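# Move eight loaded pallets from store racks into dispatch bay

## Task

Using the two pallet platforms, carry each of the eight loaded pallets now sitting in the store racks into an unoccupied dispatch-bay rack. For each pallet: all of it must pass beyond the door line before the door's scheduled closing start, and it must remain past that line. Keeping the door raised does not extend this time. Finishing early is allowed. A pallet counts as delivered only when it sits on a bay rack whose switch flag reads 1, no lifting bars are in contact with it, and its load is still on top within the deck's edges. Leave alone the two loaded pallets that already stand in the bay. No pallet or load may reach the floor; if one does, the scene ends as a failure. The arm has no role. A result that holds only because a platform is still supporting it does not count.

## Robot and tools

Robot and devices. A six-joint arm with a two-finger gripper is present but is not needed; leave it still. The work is done by two self-driving pallet platforms, platform_1 and platform_2. Each is 1.35 m long and 0.91 m wide, with a cover 0.322 m high and lifting bars at 0.409 m when lowered. A platform drives under a rack with its bars in the pallet pockets, lifts, backs out, lowers the bars so the pallet rides on its cover, then at the target rack lifts again, drives in, and lowers to leave the pallet on the ledges.

Map frame. Platform poses are given on the building map: x runs along the aisle, y is positive to the left of +x. platform_1 works the racks_1 row, with its aisle on y = +0.000 and rack middles at y = +1.750. Store racks: s1 -5.500, s2 -7.200, s3 -8.900, s4 -10.600, s5 -12.300. Bay racks: b1 +7.150, b2 +8.850, b3 +10.550, b4 +12.250, b5 +13.950. platform_2 works racks_2, with its aisle on y = -2.200 and rack middles at y = -3.950. Store racks: s6 through s10 at the same x values as s1 to s5. Bay racks: b6 through b10 at the same x values as b1 to b5. A platform parked at a rack's middle has its nose 0.145 m short of the two guard posts at the far end. Each rack switch reads 1 while a pallet is pressing it. A pallet that stops only slightly short of the middle still presses the switch. The door crosses the aisle. A pallet counts as through once it lies entirely past map x = +1.954. The opening is 4.2 m wide and centred on y = -1.100. door.closes_at_s gives when the leaf starts down; it is shut about 10 s after that and then stays shut. The arm's own scene frame (origin on the table below the arm base, +z up) matters only for the arm.

execute_actions takes {"actions": [one action]}; an empty list just returns the state and images. An action may contain "rows", "steps", "until", and device keys.

Device commands:
- "base" holds exactly one of two keys.
- "translate_m": drive straight along the current heading by that many metres. Range -26.5 to 26.5; negative means backwards. It is an offset, not a position. It is measured from the current spot, or from the running goal if the platform is already moving. The platform also absorbs leftover error relative to its planned pose.
- "rotate_rad": turn on the spot by that many radians. Range -6.5 to 6.5; positive turns left. It is counted from the planned heading. Sending 0 just squares the platform up to that heading.
- "joints": {"lift_m": h} sets an absolute bar height of 0 to 0.06 m above the lowest point. The full stroke takes 4 s. The lift is refused if a wheel rim is moving faster than 0.36 m/s.
- "speed_m_s": top travel speed, 0.2 to 2. It starts at 2.
- {"stop": true}, sent alone, halts the platform.
- Instead of a single object, a device may be given a list of up to 14 such objects. Each one begins after the previous one ends. A contact_stop, time_out, refusal, missed or protective_stop drops the remainder of the list.
- Any out-of-range value or unknown name causes the whole call to be rejected.

Rows (arm only). Each row is one list of 9 numbers in [-1, 1], applied for one 1/30 s step, in this order: arm/djoint_1 to arm/djoint_6, then gripper/position, gripper/force_limit, gripper/speed. The six joint numbers are scaled offsets from the joint angles at the start of the action. 1.0 equals 1.398 rad for waist and shoulder, 2.097 for elbow, and 2.622 for the three wrist joints. A table may hold up to 15 rows. "steps" runs from 1 to 450 (default 15).

"until" stops the action early once its conditions hold, for example {"platform_1": {"base_status": "done"}}, {"door": {"closes_at_s": ["<", 300]}}, or {"all": {"status": "ended"}}. Numbers must be given with a comparison such as "=", "!=", "<", "<=", ">" or ">=". It does not halt the devices.

Results. Each platform reports:
- base_status: moving, done, contact_stop, time_out, missed (off by more than 15 mm or 0.375 degrees), stopped, or protective_stop.
- base_answer and lift_answer: taken, not_taken, or refused_too_fast.
- Odometry x, y, heading, which drifts.
- map_x, map_y, map_heading, the scanner estimate, accurate to a few mm near racks.
- plan_ahead, plan_left, plan_turn, the remaining error to the planned pose.
- lift_m, lift (down, up or between), lift_status, safety, and load_kg (valid only just after a rise).
Rack flags s1..b10 and the door's state and closes_at_s are also reported.

Hazards and rules.
- Whenever the bars are not fully down, keep speed_m_s at 0.3 or below. A faster wheel is braked and the move ends in contact_stop.
- At speeds above 0.3 the scanners watch a field in front of the leading end, from 0.2 m up to 2.7 m depending on speed. A post, wall, the other platform, or a lowering door leaf inside it triggers protective_stop. Rack legs would trip it too, so always enter and leave racks at 0.3 or less. Recover by driving away from the obstacle or creeping.
- The two platforms can still collide; keep their paths apart, especially near the door where both aisles pass.
- The door's light curtain holds the leaf up while something is in the opening, but that earns no extra time.
- Drive slowly and squarely so pallets and loads never slide off.

zoom_image(camera, region [x0,y0,x1,y1] in pixels, at most 504x504) magnifies the latest image from cam_door, cam_high, cam_low, cam_shipping, cam_store or cam_wrist. cam_store and cam_shipping show the two ends of the hall.

finished_scene(scene) ends the current scene irreversibly. Call it only once every pallet is resting on a rack by itself and the bars are clear.

Each tool is called after "Request:" as a command line: name --argument value for each argument, lists and objects as JSON in quotes; but a table of rows of numbers goes row by row, as --pt "numbers of a row", without its own name.

## Session

Request:
execute_actions --actions '[]'

Scene clock: 0.00 s.
end_effector_position=(+1.0049, +0.3751, +0.1388) position_measured=3 object_status=3 end_effector_quat_wxyz=(+0.182, -0.077, +0.885, -0.422) end_effector_velocity=(+0.001, +0.000, +0.001) end_effector_angular_velocity=(+0.000, -0.003, +0.000)
Joint positions: [ 0.625  1.076  0.849 -0.951  1.431 -0.918]
Joint velocities: [ 0.    -0.    -0.    -0.002 -0.001  0.002]
platform_1.base_odometry: x=+0.000 y=+0.000 heading=+0.000 (m, m, rad; from the platform's pose at the start)
platform_1.map_pose: map_x=-0.44 map_y=+0.02 map_heading=+0.0087 (m, m, rad; on the building's map)
platform_1.planned_pose: plan_ahead=+0.00 plan_left=+0.00 plan_turn=+0.0000 (m ahead, m left, rad left of the pose on the map)
platform_1.base_status: done
platform_1.joint_positions: lift_m=+0.000
platform_1.joint_status: done
platform_1: translate_m=0.000 translate_m_goal=0.000 rotate_rad=0.000 rotate_rad_goal=0.000 base_answer=taken lift_m_goal=0.000 lift_answer=taken lift=down safety=ok load_kg=-51 refusals=0 queue=idle queue_left=0
platform_2.base_odometry: x=+0.000 y=+0.000 heading=+0.000 (m, m, rad; from the platform's pose at the start)
platform_2.map_pose: map_x=-2.45 map_y=-2.19 map_heading=-0.0087 (m, m, rad; on the building's map)
platform_2.planned_pose: plan_ahead=+0.00 plan_left=+0.00 plan_turn=+0.0000 (m ahead, m left, rad left of the pose on the map)
platform_2.base_status: done
platform_2.joint_positions: lift_m=+0.000
platform_2.joint_status: done
platform_2: translate_m=0.000 translate_m_goal=0.000 rotate_rad=0.000 rotate_rad_goal=0.000 base_answer=taken lift_m_goal=0.000 lift_answer=taken lift=down safety=ok load_kg=-51 refusals=0 queue=idle queue_left=0
racks_1: s1=0 s2=1 s3=1 s4=1 s5=1 b1=0 b2=0 b3=1 b4=0 b5=0
racks_2: s6=1 s7=1 s8=0 s9=1 s10=1 b6=0 b7=0 b8=1 b9=0 b10=0
door: state=open closes_at_s=510
camera_calibration (this result's frames):
cam_wrist: T_world_to_cam=[[-0.0206485, 0.643108, -0.765497, -0.119546], [0.679203, 0.570877, 0.461283, -0.959956], [0.733659, -0.510404, -0.448589, -0.311999], [0, 0, 0, 1]] pos_world=[0.878438, 0.465653, 0.21134]

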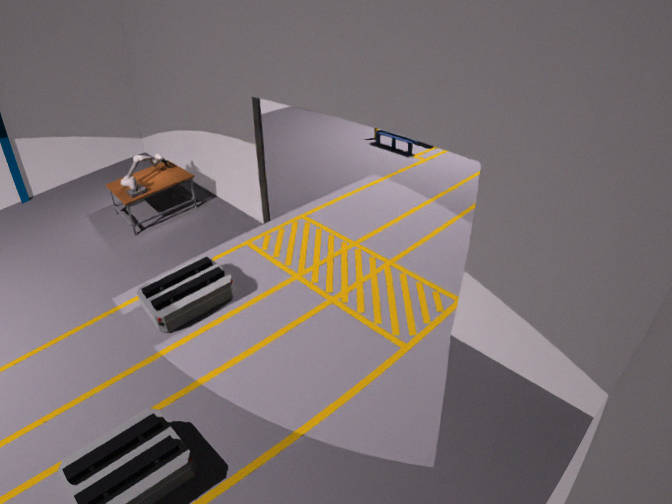

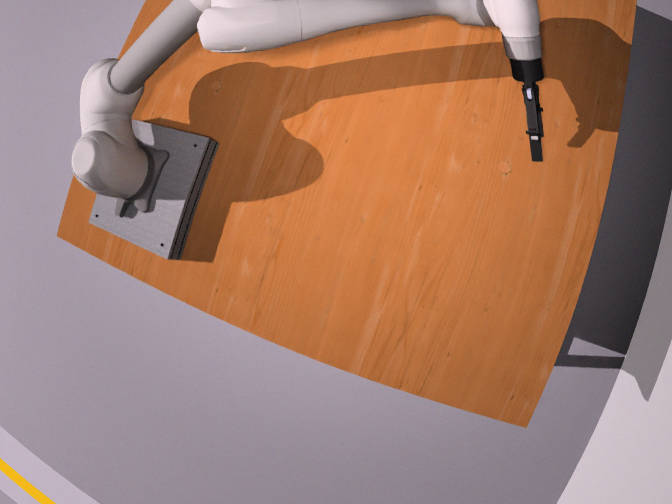

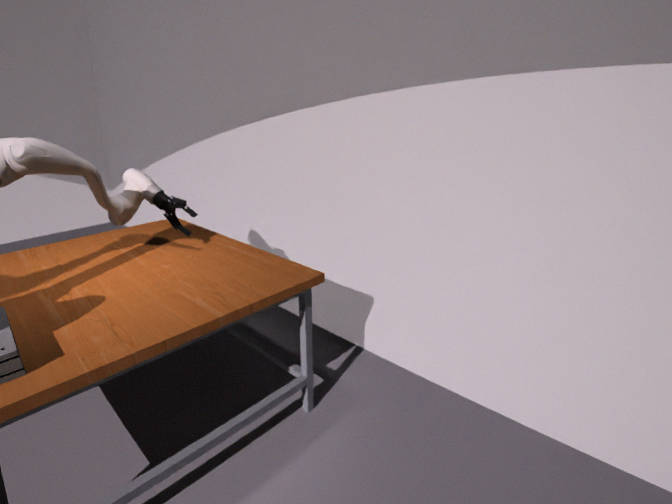

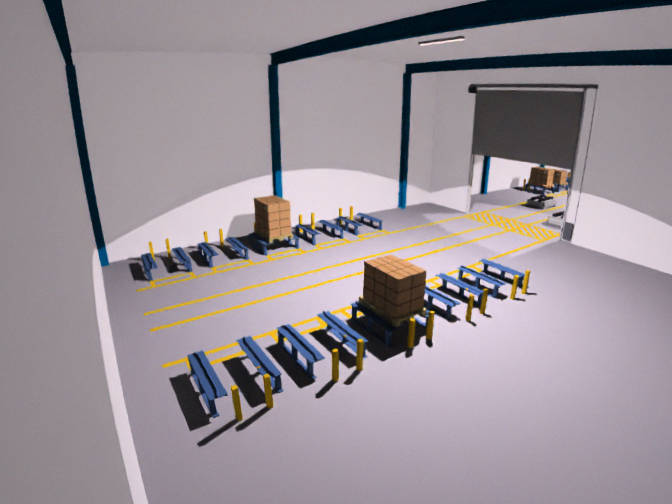

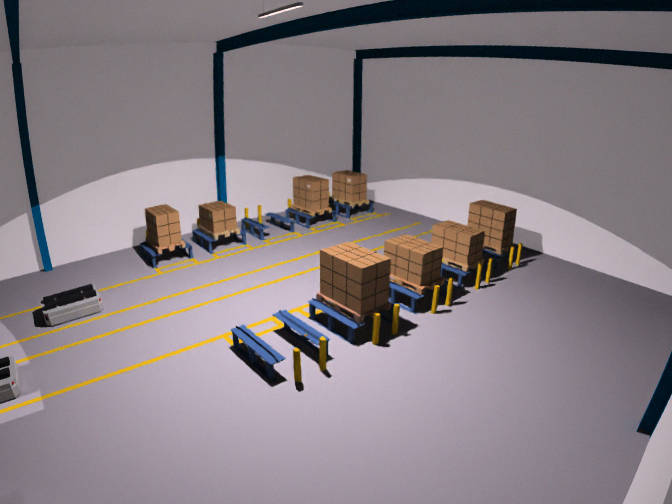

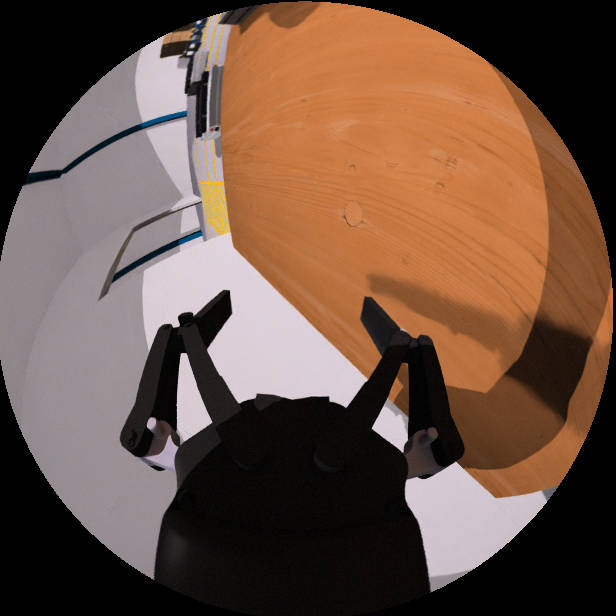

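Request:
execute_actions --actions '[{"platform_1":[{"speed_m_s":2,"base":{"translate_m":-6.76}},{"base":{"rotate_rad":1.5621}},{"speed_m_s":0.3,"joints":{"lift_m":0.028},"base":{"translate_m":1.789}},{"joints":{"lift_m":0.06}},{"base":{"translate_m":-1.75}},{"speed_m_s":2,"joints":{"lift_m":0},"base":{"rotate_rad":-1.5708}},{"base":{"translate_m":14.35}},{"joints":{"lift_m":0.06},"base":{"rotate_rad":1.5708}},{"speed_m_s":0.3,"base":{"translate_m":1.75}},{"joints":{"lift_m":0.03}},{"joints":{"lift_m":0},"base":{"translate_m":-1.75}},{"speed_m_s":2,"base":{"rotate_rad":-1.5708}},{"base":{"translate_m":-16.05}},{"base":{"rotate_rad":1.5708}}],"platform_2":[{"speed_m_s":2,"base":{"translate_m":-3.05}},{"base":{"rotate_rad":-1.5621}},{"speed_m_s":0.3,"joints":{"lift_m":0.028},"base":{"translate_m":1.787}},{"joints":{"lift_m":0.06}},{"base":{"translate_m":-1.75}},{"speed_m_s":2,"joints":{"lift_m":0},"base":{"rotate_rad":1.5708}},{"base":{"translate_m":12.65}},{"joints":{"lift_m":0.06},"base":{"rotate_rad":-1.5708}},{"speed_m_s":0.3,"base":{"translate_m":1.75}},{"joints":{"lift_m":0.03}},{"joints":{"lift_m":0},"base":{"translate_m":-1.75}},{"speed_m_s":2,"base":{"rotate_rad":1.5708}},{"base":{"translate_m":-14.35}},{"base":{"rotate_rad":-1.5708}}],"steps":360,"until":{"platform_2":{"queue_left":["<=",11]}}}]'

Request:
zoom_image --camera "cam_store" --region '[120, 150, 540, 400]'

Scene clock: 13.23 s.
end_effector_position=(+1.0049, +0.3751, +0.1388) position_measured=3 object_status=3 end_effector_quat_wxyz=(+0.182, -0.077, +0.885, -0.422) end_effector_velocity=(-0.000, +0.000, -0.001) end_effector_angular_velocity=(+0.000, +0.001, +0.001)
Joint positions: [ 0.625  1.076  0.849 -0.951  1.431 -0.918]
Joint velocities: [ 0.     0.     0.001  0.001 -0.001 -0.001]
platform_1.base_odometry: x=-6.768 y=-0.139 heading=+0.422 (m, m, rad; from the platform's pose at the start)
platform_1.map_pose: map_x=-7.20 map_y=-0.04 map_heading=+0.4232 (m, m, rad; on the building's map)
platform_1.planned_pose: plan_ahead=+0.00 plan_left=+0.00 plan_turn=+1.1476 (m ahead, m left, rad left of the pose on the map)
platform_1.base_status: moving
platform_1.joint_positions: lift_m=+0.000
platform_1.joint_status: done
platform_1: translate_m=-6.770 translate_m_goal=-6.770 rotate_rad=0.439 rotate_rad_goal=1.584 base_answer=taken lift_m_goal=0.000 lift_answer=taken lift=down safety=ok load_kg=-47 refusals=0 queue=running queue_left=12
platform_2.base_odometry: x=-3.030 y=+0.053 heading=-1.587 (m, m, rad; from the platform's pose at the start)
platform_2.map_pose: map_x=-5.50 map_y=-2.16 map_heading=-1.5708 (m, m, rad; on the building's map)
platform_2.planned_pose: plan_ahead=+1.79 plan_left=+0.00 plan_turn=+0.0000 (m ahead, m left, rad left of the pose on the map)
platform_2.base_status: moving
platform_2.joint_positions: lift_m=+0.000
platform_2.joint_status: moving
platform_2: translate_m=-3.030 translate_m_goal=-1.240 rotate_rad=-1.587 rotate_rad_goal=-1.587 base_answer=taken lift_m_goal=0.028 lift_answer=taken lift=down safety=ok load_kg=-12 refusals=0 queue=running queue_left=11
racks_1: s1=0 s2=1 s3=1 s4=1 s5=1 b1=0 b2=0 b3=1 b4=0 b5=0
racks_2: s6=1 s7=1 s8=0 s9=1 s10=1 b6=0 b7=0 b8=1 b9=0 b10=0
door: state=open closes_at_s=510
camera_calibration (this result's frames):
cam_wrist: T_world_to_cam=[[-0.0206484, 0.643108, -0.765497, -0.119546], [0.679203, 0.570877, 0.461283, -0.959956], [0.73366, -0.510404, -0.448589, -0.311999], [0, 0, 0, 1]] pos_world=[0.878438, 0.465653, 0.211341]

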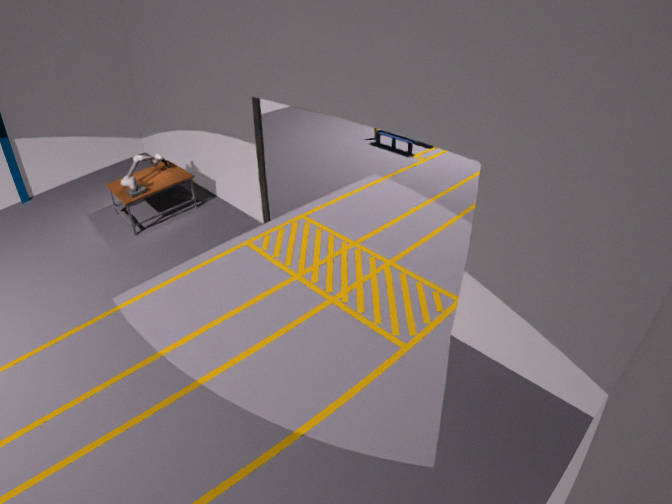

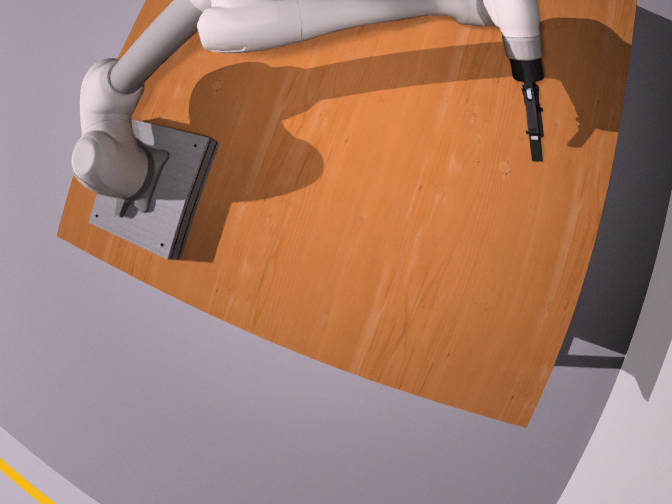

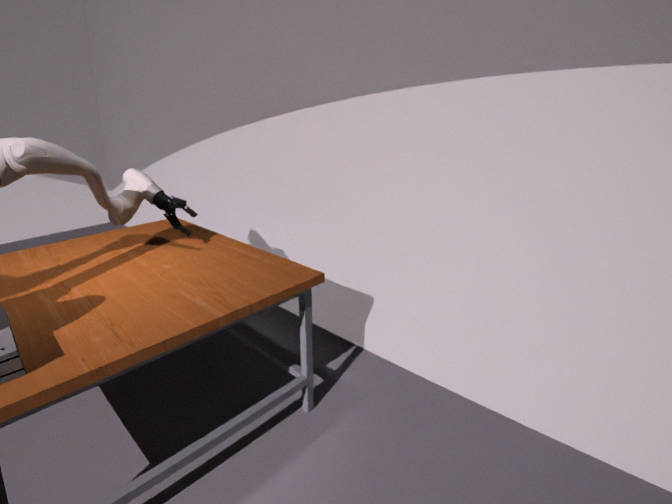

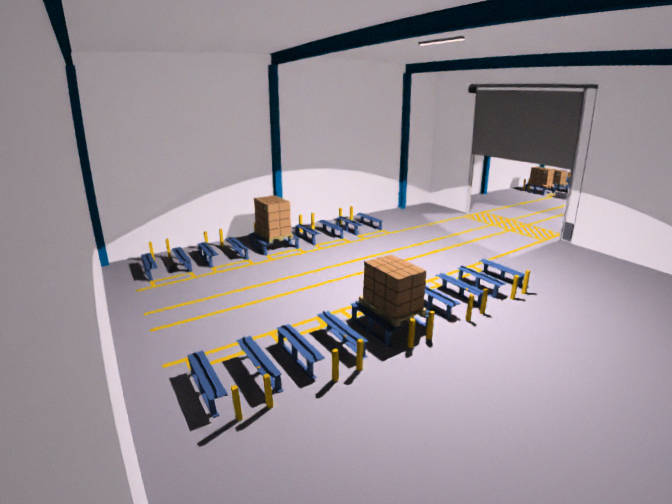

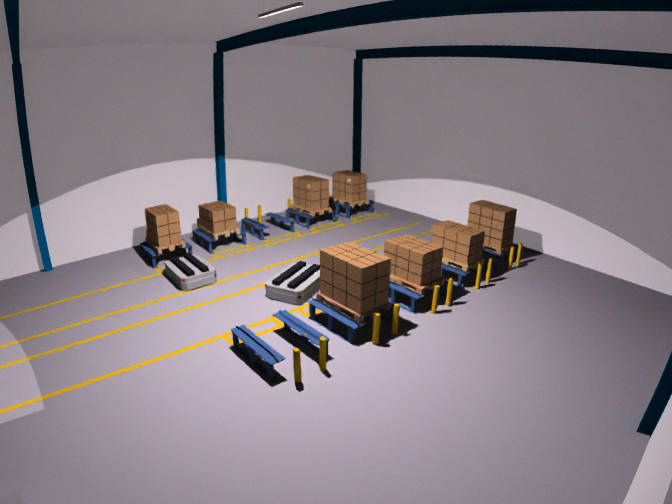

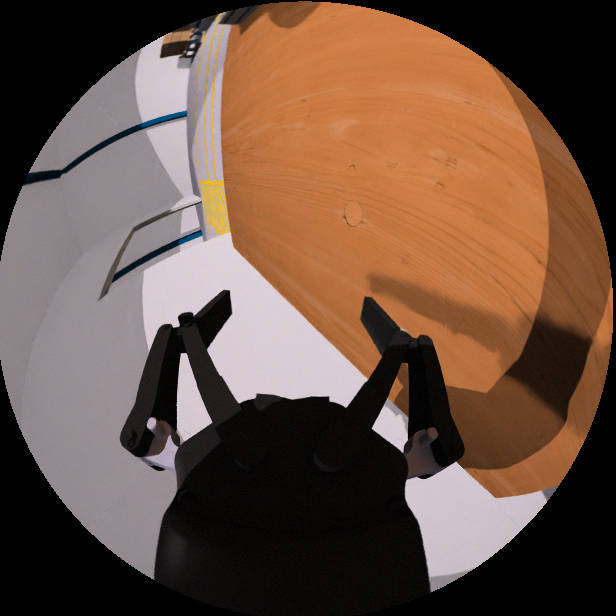

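Region (120, 150, 540, 400) of cam_store's 672x504 image, scaled by 1.200, with more detail than that image has; it fills the top 300 rows of this view, and the rest is white.

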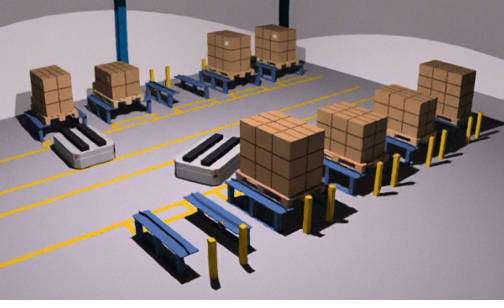

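Request:
execute_actions --actions '[{"steps":450,"until":{"platform_1":{"queue_left":["<=",9]}}}]'

Scene clock: 25.23 s.
end_effector_position=(+1.0049, +0.3751, +0.1388) position_measured=3 object_status=3 end_effector_quat_wxyz=(+0.182, -0.077, +0.885, -0.422) end_effector_velocity=(+0.000, +0.000, +0.001) end_effector_angular_velocity=(+0.001, -0.002, +0.001)
Joint positions: [ 0.625  1.076  0.849 -0.951  1.431 -0.918]
Joint velocities: [ 0.    -0.001 -0.    -0.001 -0.001  0.   ]
platform_1.base_odometry: x=-6.791 y=+1.651 heading=+1.582 (m, m, rad; from the platform's pose at the start)
platform_1.map_pose: map_x=-7.20 map_y=+1.75 map_heading=+1.5708 (m, m, rad; on the building's map)
platform_1.planned_pose: plan_ahead=-1.75 plan_left=+0.00 plan_turn=+0.0000 (m ahead, m left, rad left of the pose on the map)
platform_1.base_status: moving
platform_1.joint_positions: lift_m=+0.060
platform_1.joint_status: done
platform_1: translate_m=-4.980 translate_m_goal=-6.730 rotate_rad=1.582 rotate_rad_goal=1.580 base_answer=taken lift_m_goal=0.060 lift_answer=taken lift=up safety=ok load_kg=309 refusals=0 queue=running queue_left=9
platform_2.base_odometry: x=-3.047 y=-1.135 heading=-1.586 (m, m, rad; from the platform's pose at the start)
platform_2.map_pose: map_x=-5.50 map_y=-3.33 map_heading=-1.5752 (m, m, rad; on the building's map)
platform_2.planned_pose: plan_ahead=-1.13 plan_left=+0.00 plan_turn=+0.0043 (m ahead, m left, rad left of the pose on the map)
platform_2.base_status: moving
platform_2.joint_positions: lift_m=+0.060
platform_2.joint_status: done
platform_2: translate_m=-1.852 translate_m_goal=-2.979 rotate_rad=-1.586 rotate_rad_goal=-1.583 base_answer=taken lift_m_goal=0.060 lift_answer=taken lift=up safety=ok load_kg=262 refusals=0 queue=running queue_left=9
racks_1: s1=0 s2=0 s3=1 s4=1 s5=1 b1=0 b2=0 b3=1 b4=0 b5=0
racks_2: s6=0 s7=1 s8=0 s9=1 s10=1 b6=0 b7=0 b8=1 b9=0 b10=0
door: state=open closes_at_s=510
camera_calibration (this result's frames):
cam_wrist: T_world_to_cam=[[-0.0206472, 0.643107, -0.765498, -0.119547], [0.679205, 0.570876, 0.461283, -0.959956], [0.733658, -0.510405, -0.448588, -0.311997], [0, 0, 0, 1]] pos_world=[0.878438, 0.465653, 0.21134]

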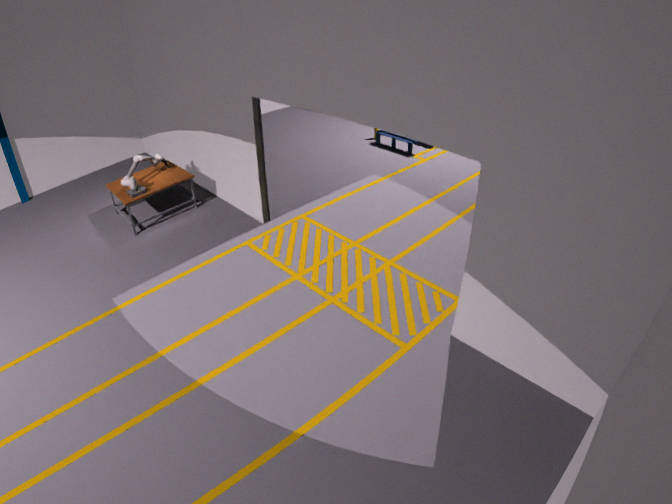

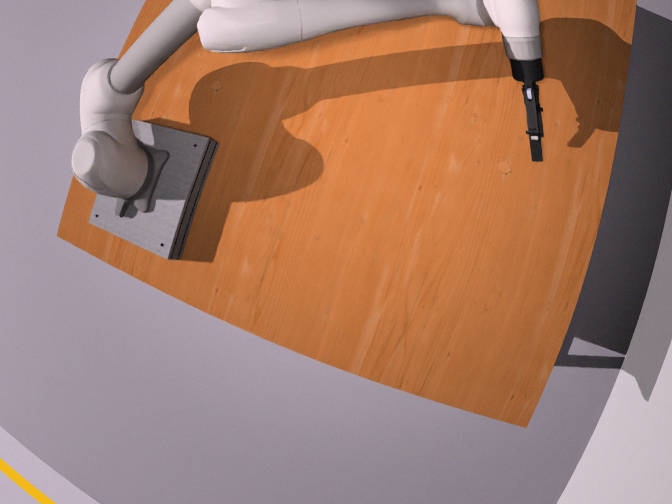

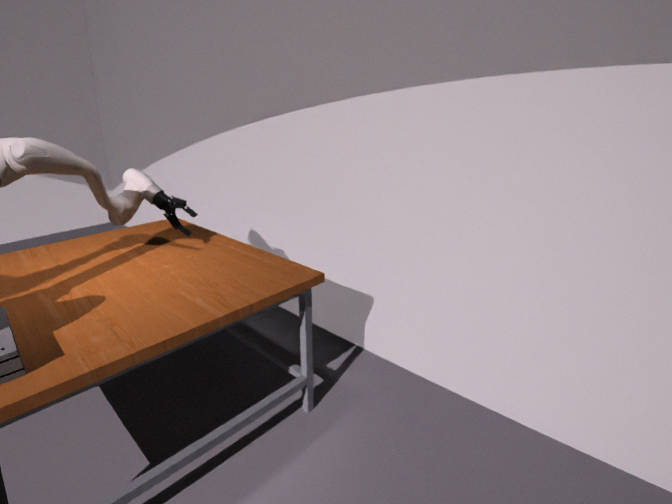

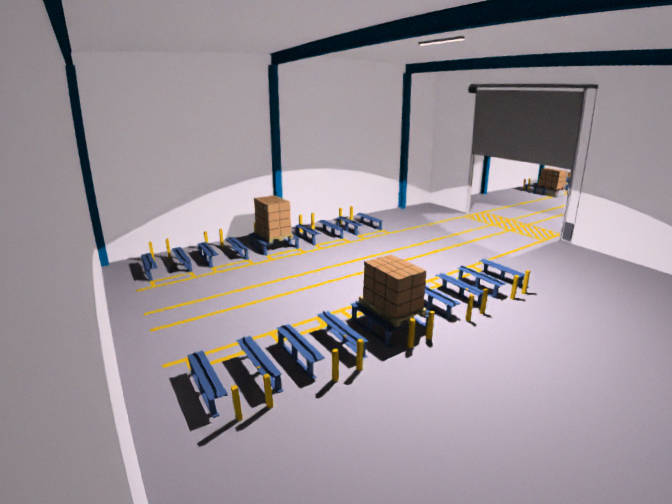

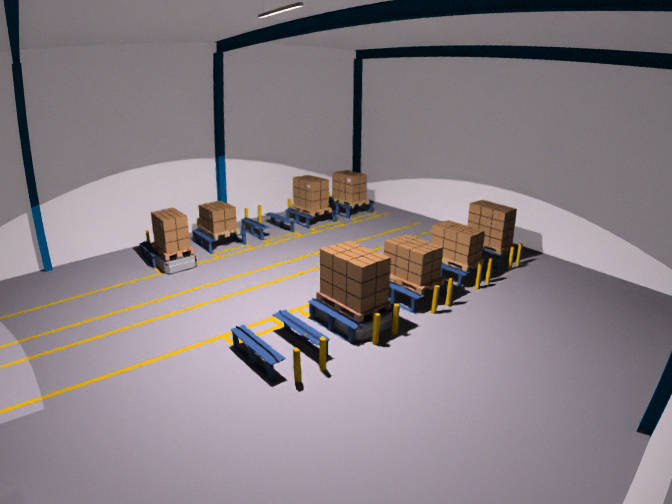

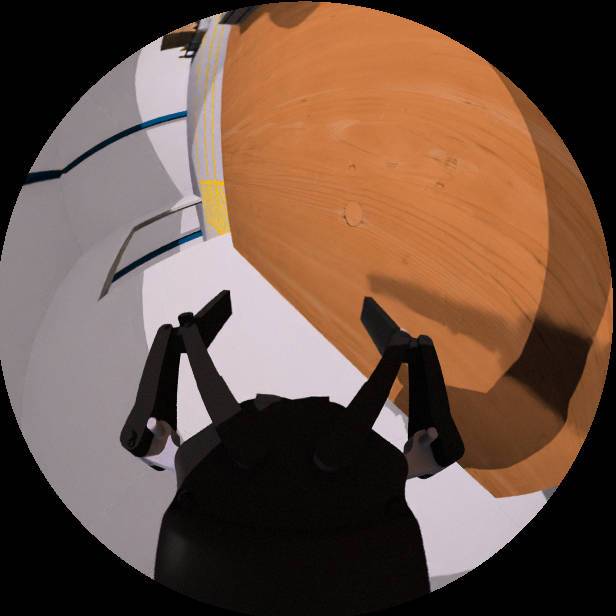

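Request:
execute_actions --actions '[{"steps":450}]'

Request:
execute_actions --actions '[{"steps":450,"until":{"platform_2":{"queue_left":["<=",5]}}}]'

Request:
zoom_image --camera "cam_shipping" --region '[320, 170, 540, 300]'

Scene clock: 40.63 s.
end_effector_position=(+1.0049, +0.3751, +0.1388) position_measured=3 object_status=3 end_effector_quat_wxyz=(+0.182, -0.077, +0.885, -0.422) end_effector_velocity=(-0.000, -0.000, -0.000) end_effector_angular_velocity=(+0.000, -0.001, -0.000)
Joint positions: [ 0.625  1.076  0.849 -0.951  1.431 -0.918]
Joint velocities: [ 0.    -0.     0.001 -0.    -0.     0.001]
platform_1.base_odometry: x=-2.886 y=-0.067 heading=+0.009 (m, m, rad; from the platform's pose at the start)
platform_1.map_pose: map_x=-3.23 map_y=-0.02 map_heading=+0.0131 (m, m, rad; on the building's map)
platform_1.planned_pose: plan_ahead=+10.38 plan_left=-0.12 plan_turn=-0.0131 (m ahead, m left, rad left of the pose on the map)
platform_1.base_status: moving
platform_1.joint_positions: lift_m=+0.000
platform_1.joint_status: done
platform_1: translate_m=-2.788 translate_m_goal=7.620 rotate_rad=0.009 rotate_rad_goal=0.012 base_answer=taken lift_m_goal=0.000 lift_answer=taken lift=down safety=ok load_kg=-49 refusals=0 queue=running queue_left=7
platform_2.base_odometry: x=+4.845 y=-0.094 heading=-0.008 (m, m, rad; from the platform's pose at the start)
platform_2.map_pose: map_x=+2.44 map_y=-2.20 map_heading=+0.0000 (m, m, rad; on the building's map)
platform_2.planned_pose: plan_ahead=+4.71 plan_left=+0.00 plan_turn=+0.0000 (m ahead, m left, rad left of the pose on the map)
platform_2.base_status: moving
platform_2.joint_positions: lift_m=+0.000
platform_2.joint_status: done
platform_2: translate_m=4.949 translate_m_goal=9.662 rotate_rad=-0.008 rotate_rad_goal=-0.012 base_answer=taken lift_m_goal=0.000 lift_answer=taken lift=down safety=ok load_kg=-49 refusals=0 queue=running queue_left=7
racks_1: s1=0 s2=0 s3=1 s4=1 s5=1 b1=0 b2=0 b3=1 b4=0 b5=0
racks_2: s6=0 s7=1 s8=0 s9=1 s10=1 b6=0 b7=0 b8=1 b9=0 b10=0
door: state=open closes_at_s=510
camera_calibration (this result's frames):
cam_wrist: T_world_to_cam=[[-0.0206472, 0.643107, -0.765498, -0.119547], [0.679205, 0.570876, 0.461283, -0.959956], [0.733658, -0.510405, -0.448588, -0.311997], [0, 0, 0, 1]] pos_world=[0.878438, 0.465653, 0.21134]

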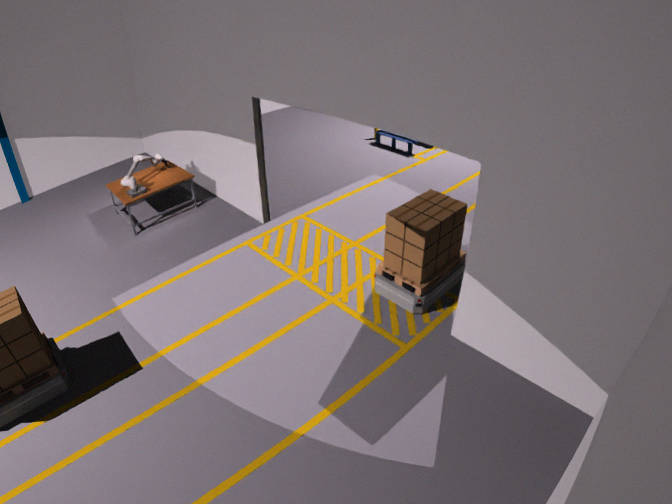

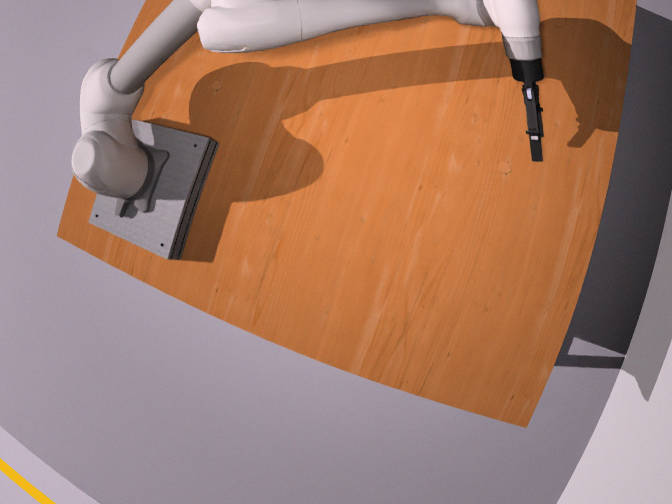

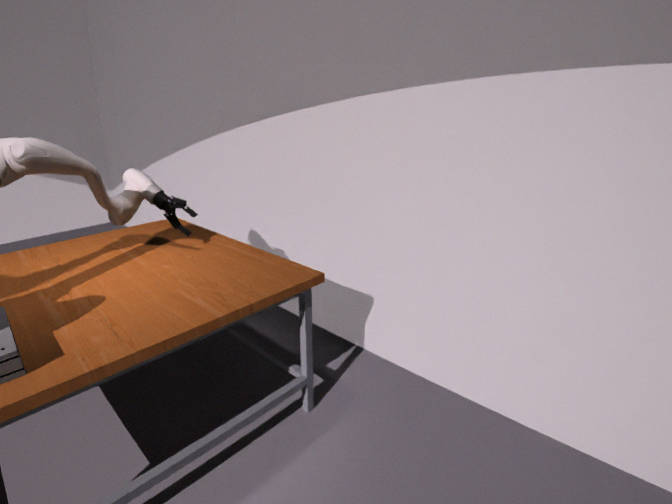

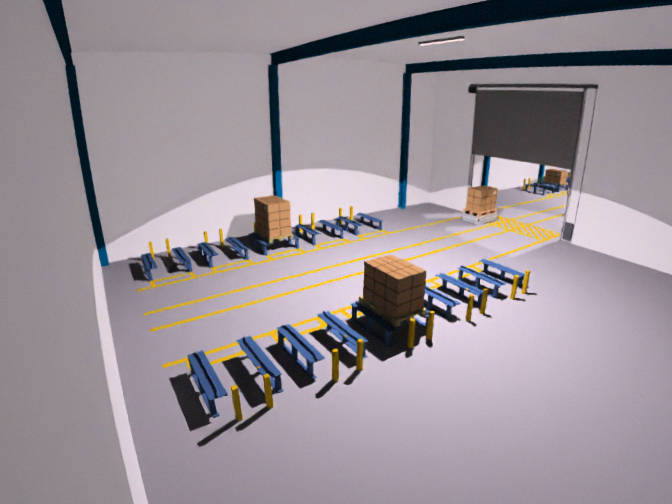

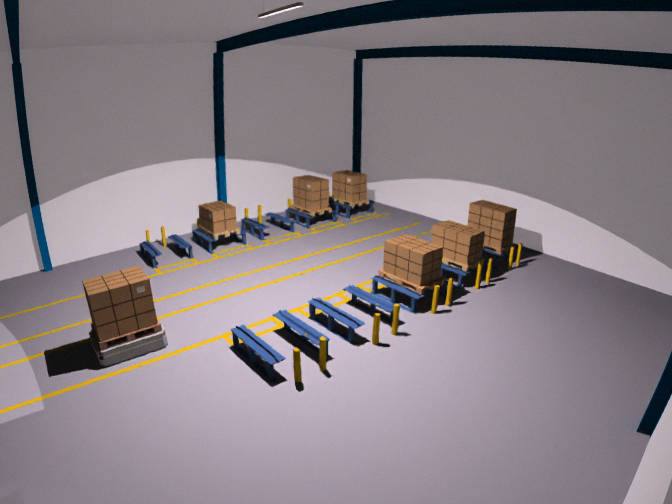

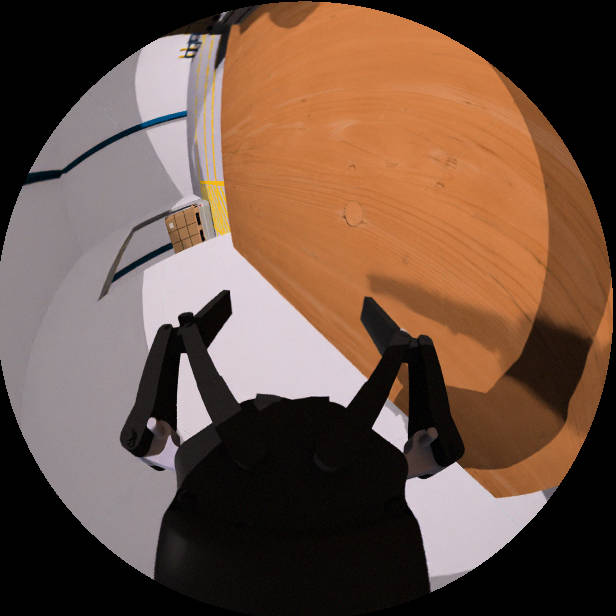

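Scene clock: 50.40 s.
end_effector_position=(+1.0049, +0.3751, +0.1388) position_measured=3 object_status=3 end_effector_quat_wxyz=(+0.182, -0.077, +0.885, -0.422) end_effector_velocity=(-0.000, -0.001, +0.001) end_effector_angular_velocity=(-0.002, -0.001, -0.003)
Joint positions: [ 0.625  1.076  0.849 -0.951  1.431 -0.918]
Joint velocities: [-0.    -0.     0.    -0.001  0.003  0.002]
platform_1.base_odometry: x=+7.587 y=+0.050 heading=+0.496 (m, m, rad; from the platform's pose at the start)
platform_1.map_pose: map_x=+7.15 map_y=-0.01 map_heading=+0.4974 (m, m, rad; on the building's map)
platform_1.planned_pose: plan_ahead=+0.01 plan_left=+0.01 plan_turn=+1.0734 (m ahead, m left, rad left of the pose on the map)
platform_1.base_status: moving
platform_1.joint_positions: lift_m=+0.017
platform_1.joint_status: moving
platform_1: translate_m=7.631 translate_m_goal=7.631 rotate_rad=0.512 rotate_rad_goal=1.581 base_answer=taken lift_m_goal=0.060 lift_answer=taken lift=between safety=ok load_kg=310 refusals=0 queue=running queue_left=6
platform_2.base_odometry: x=+9.639 y=-0.169 heading=-1.587 (m, m, rad; from the platform's pose at the start)
platform_2.map_pose: map_x=+7.15 map_y=-2.20 map_heading=-1.5708 (m, m, rad; on the building's map)
platform_2.planned_pose: plan_ahead=+1.75 plan_left=+0.00 plan_turn=+0.0000 (m ahead, m left, rad left of the pose on the map)
platform_2.base_status: moving
platform_2.joint_positions: lift_m=+0.060
platform_2.joint_status: done
platform_2: translate_m=9.682 translate_m_goal=11.433 rotate_rad=-1.587 rotate_rad_goal=-1.588 base_answer=taken lift_m_goal=0.060 lift_answer=taken lift=up safety=ok load_kg=261 refusals=0 queue=running queue_left=5
racks_1: s1=0 s2=0 s3=1 s4=1 s5=1 b1=0 b2=0 b3=1 b4=0 b5=0
racks_2: s6=0 s7=1 s8=0 s9=1 s10=1 b6=0 b7=0 b8=1 b9=0 b10=0
door: state=open closes_at_s=510
camera_calibration (this result's frames):
cam_wrist: T_world_to_cam=[[-0.0206472, 0.643107, -0.765498, -0.119547], [0.679205, 0.570876, 0.461283, -0.959956], [0.733659, -0.510405, -0.448588, -0.311997], [0, 0, 0, 1]] pos_world=[0.878438, 0.465653, 0.21134]

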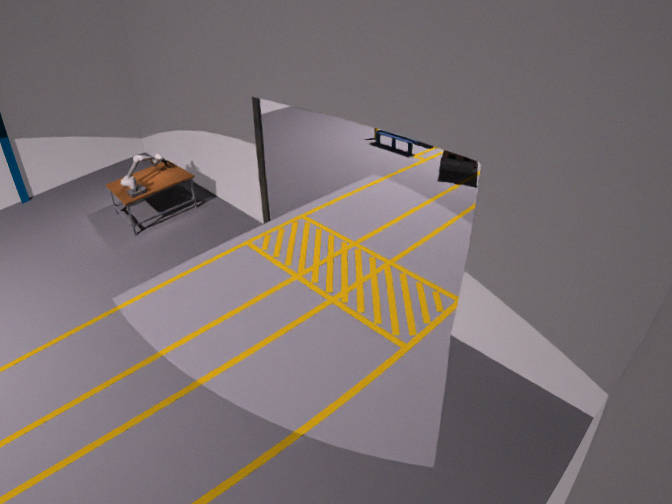

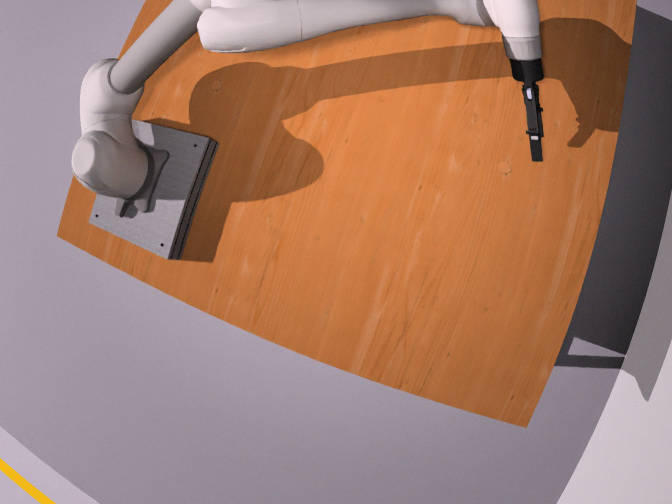

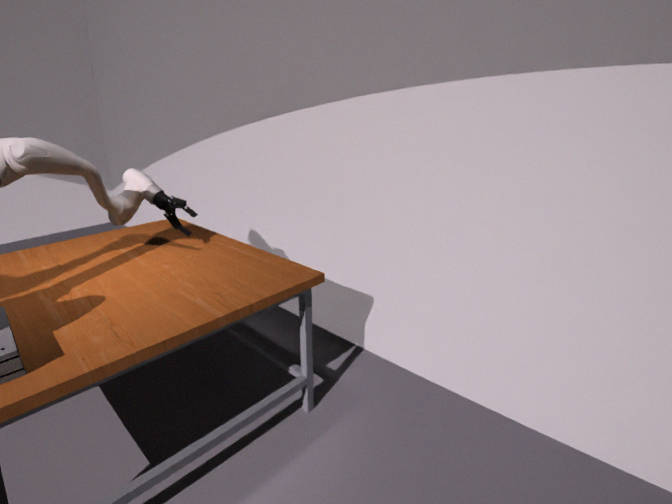

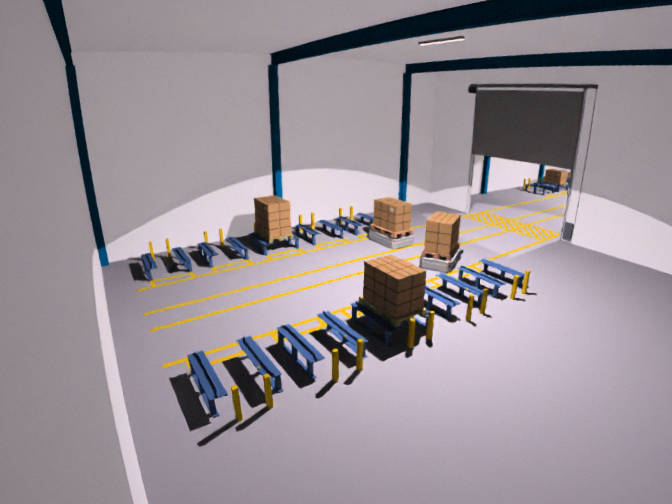

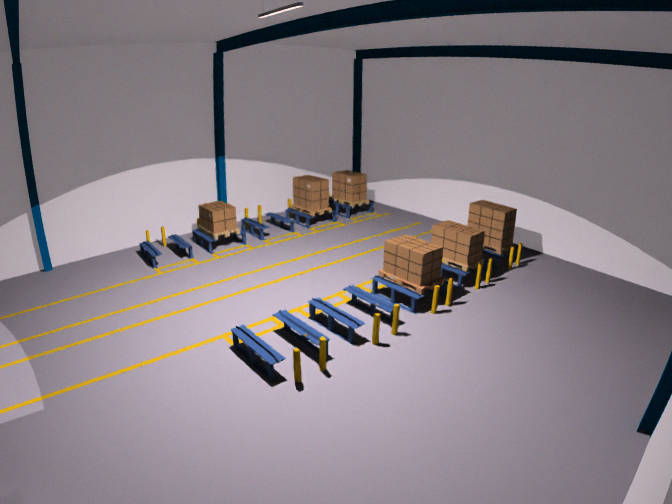

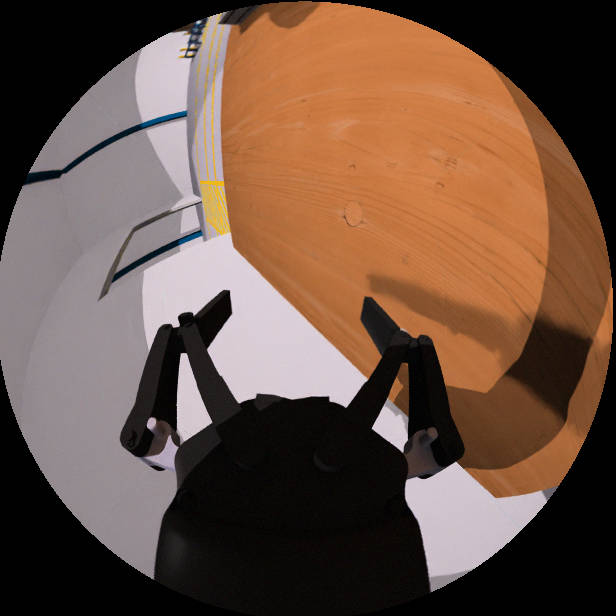

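Region (320, 170, 540, 300) of cam_shipping's 672x504 image, scaled by 2.291, with more detail than that image has; it fills the top 298 rows of this view, and the rest is white.

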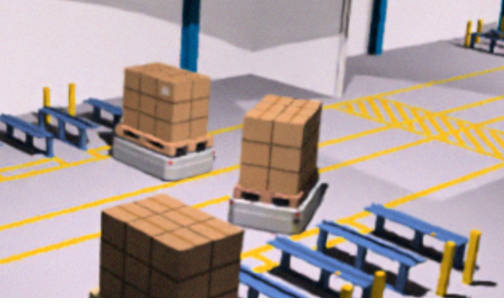

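Request:
execute_actions --actions '[{"steps":450,"until":{"platform_1":{"queue_left":["<=",3],"map_y":["<",1.06],"lift":"down"}}}]'

Scene clock: 65.27 s.
end_effector_position=(+1.0049, +0.3751, +0.1388) position_measured=3 object_status=3 end_effector_quat_wxyz=(+0.182, -0.077, +0.885, -0.422) end_effector_velocity=(-0.000, +0.000, -0.001) end_effector_angular_velocity=(+0.001, +0.001, -0.001)
Joint positions: [ 0.625  1.076  0.849 -0.951  1.431 -0.918]
Joint velocities: [-0.     0.001  0.     0.001 -0.     0.001]
platform_1.base_odometry: x=+7.570 y=+1.117 heading=+1.581 (m, m, rad; from the platform's pose at the start)
platform_1.map_pose: map_x=+7.15 map_y=+1.05 map_heading=+1.5708 (m, m, rad; on the building's map)
platform_1.planned_pose: plan_ahead=-1.05 plan_left=+0.00 plan_turn=+0.0000 (m ahead, m left, rad left of the pose on the map)
platform_1.base_status: moving
platform_1.joint_positions: lift_m=+0.000
platform_1.joint_status: done
platform_1: translate_m=8.689 translate_m_goal=7.632 rotate_rad=1.581 rotate_rad_goal=1.583 base_answer=taken lift_m_goal=0.000 lift_answer=taken lift=down safety=ok load_kg=-49 refusals=0 queue=running queue_left=3
platform_2.base_odometry: x=+9.634 y=-0.398 heading=-1.587 (m, m, rad; from the platform's pose at the start)
platform_2.map_pose: map_x=+7.15 map_y=-2.41 map_heading=-1.5708 (m, m, rad; on the building's map)
platform_2.planned_pose: plan_ahead=-0.21 plan_left=+0.00 plan_turn=+0.0000 (m ahead, m left, rad left of the pose on the map)
platform_2.base_status: moving
platform_2.joint_positions: lift_m=+0.000
platform_2.joint_status: done
platform_2: translate_m=9.900 translate_m_goal=9.694 rotate_rad=-1.587 rotate_rad_goal=-1.588 base_answer=taken lift_m_goal=0.000 lift_answer=taken lift=down safety=ok load_kg=-49 refusals=0 queue=running queue_left=3
racks_1: s1=0 s2=0 s3=1 s4=1 s5=1 b1=1 b2=0 b3=1 b4=0 b5=0
racks_2: s6=0 s7=1 s8=0 s9=1 s10=1 b6=1 b7=0 b8=1 b9=0 b10=0
door: state=open closes_at_s=510
camera_calibration (this result's frames):
cam_wrist: T_world_to_cam=[[-0.0206469, 0.643106, -0.765499, -0.119547], [0.679204, 0.570877, 0.461282, -0.959956], [0.733659, -0.510406, -0.448587, -0.311998], [0, 0, 0, 1]] pos_world=[0.878438, 0.465653, 0.21134]

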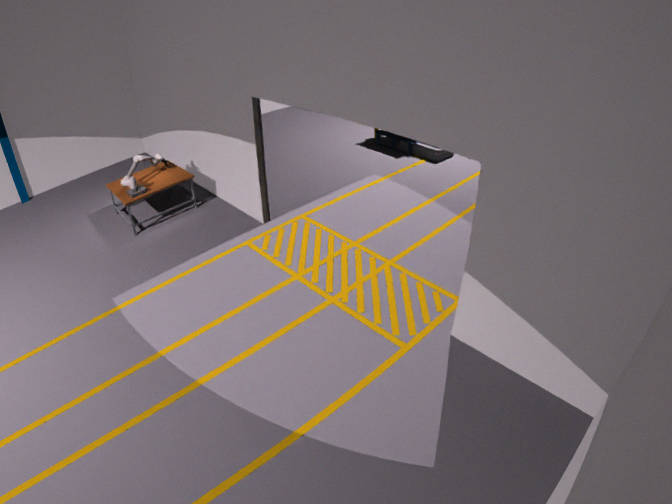

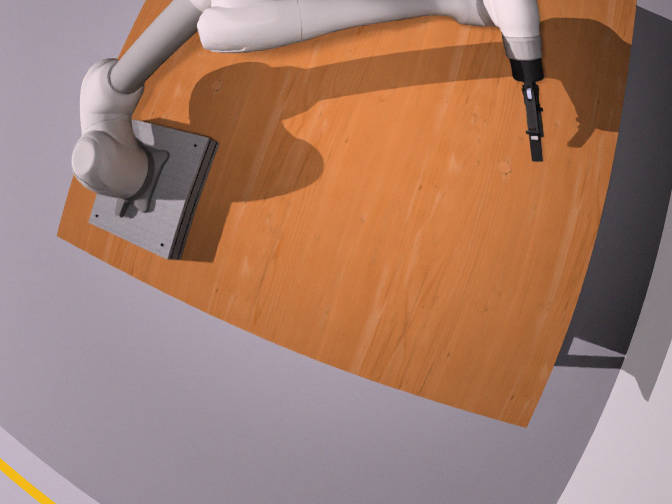

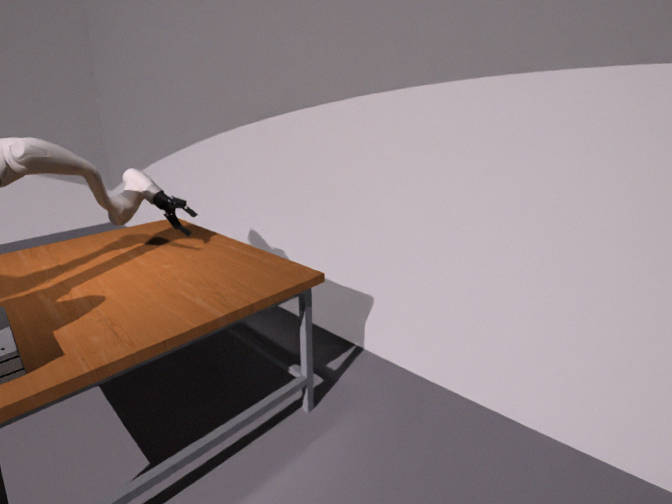

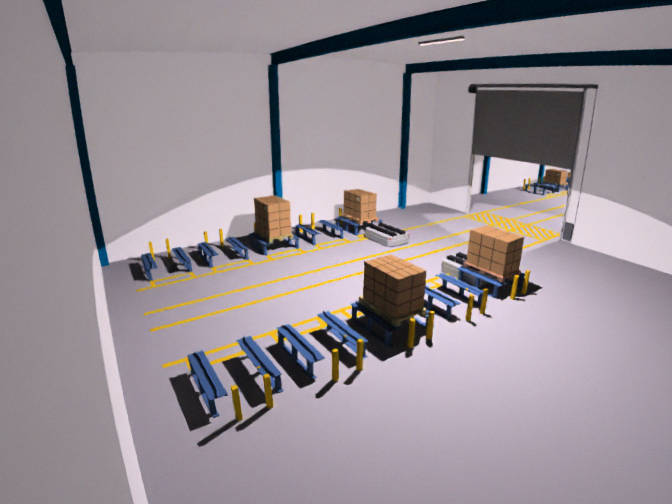

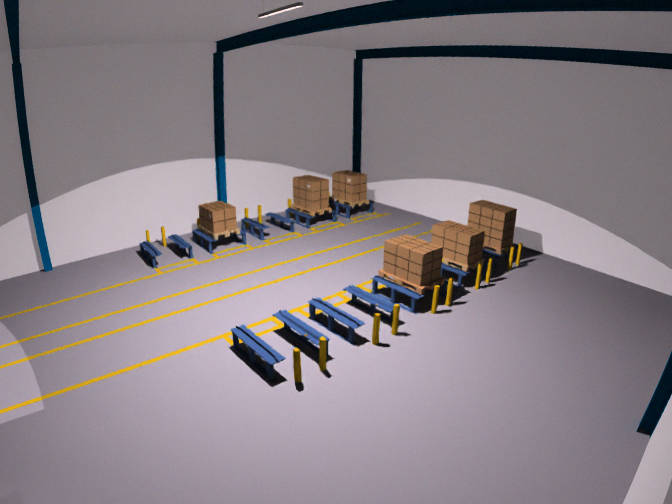

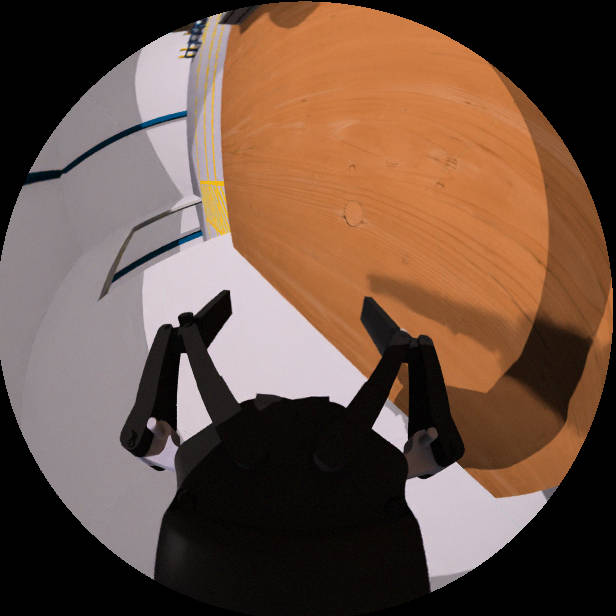

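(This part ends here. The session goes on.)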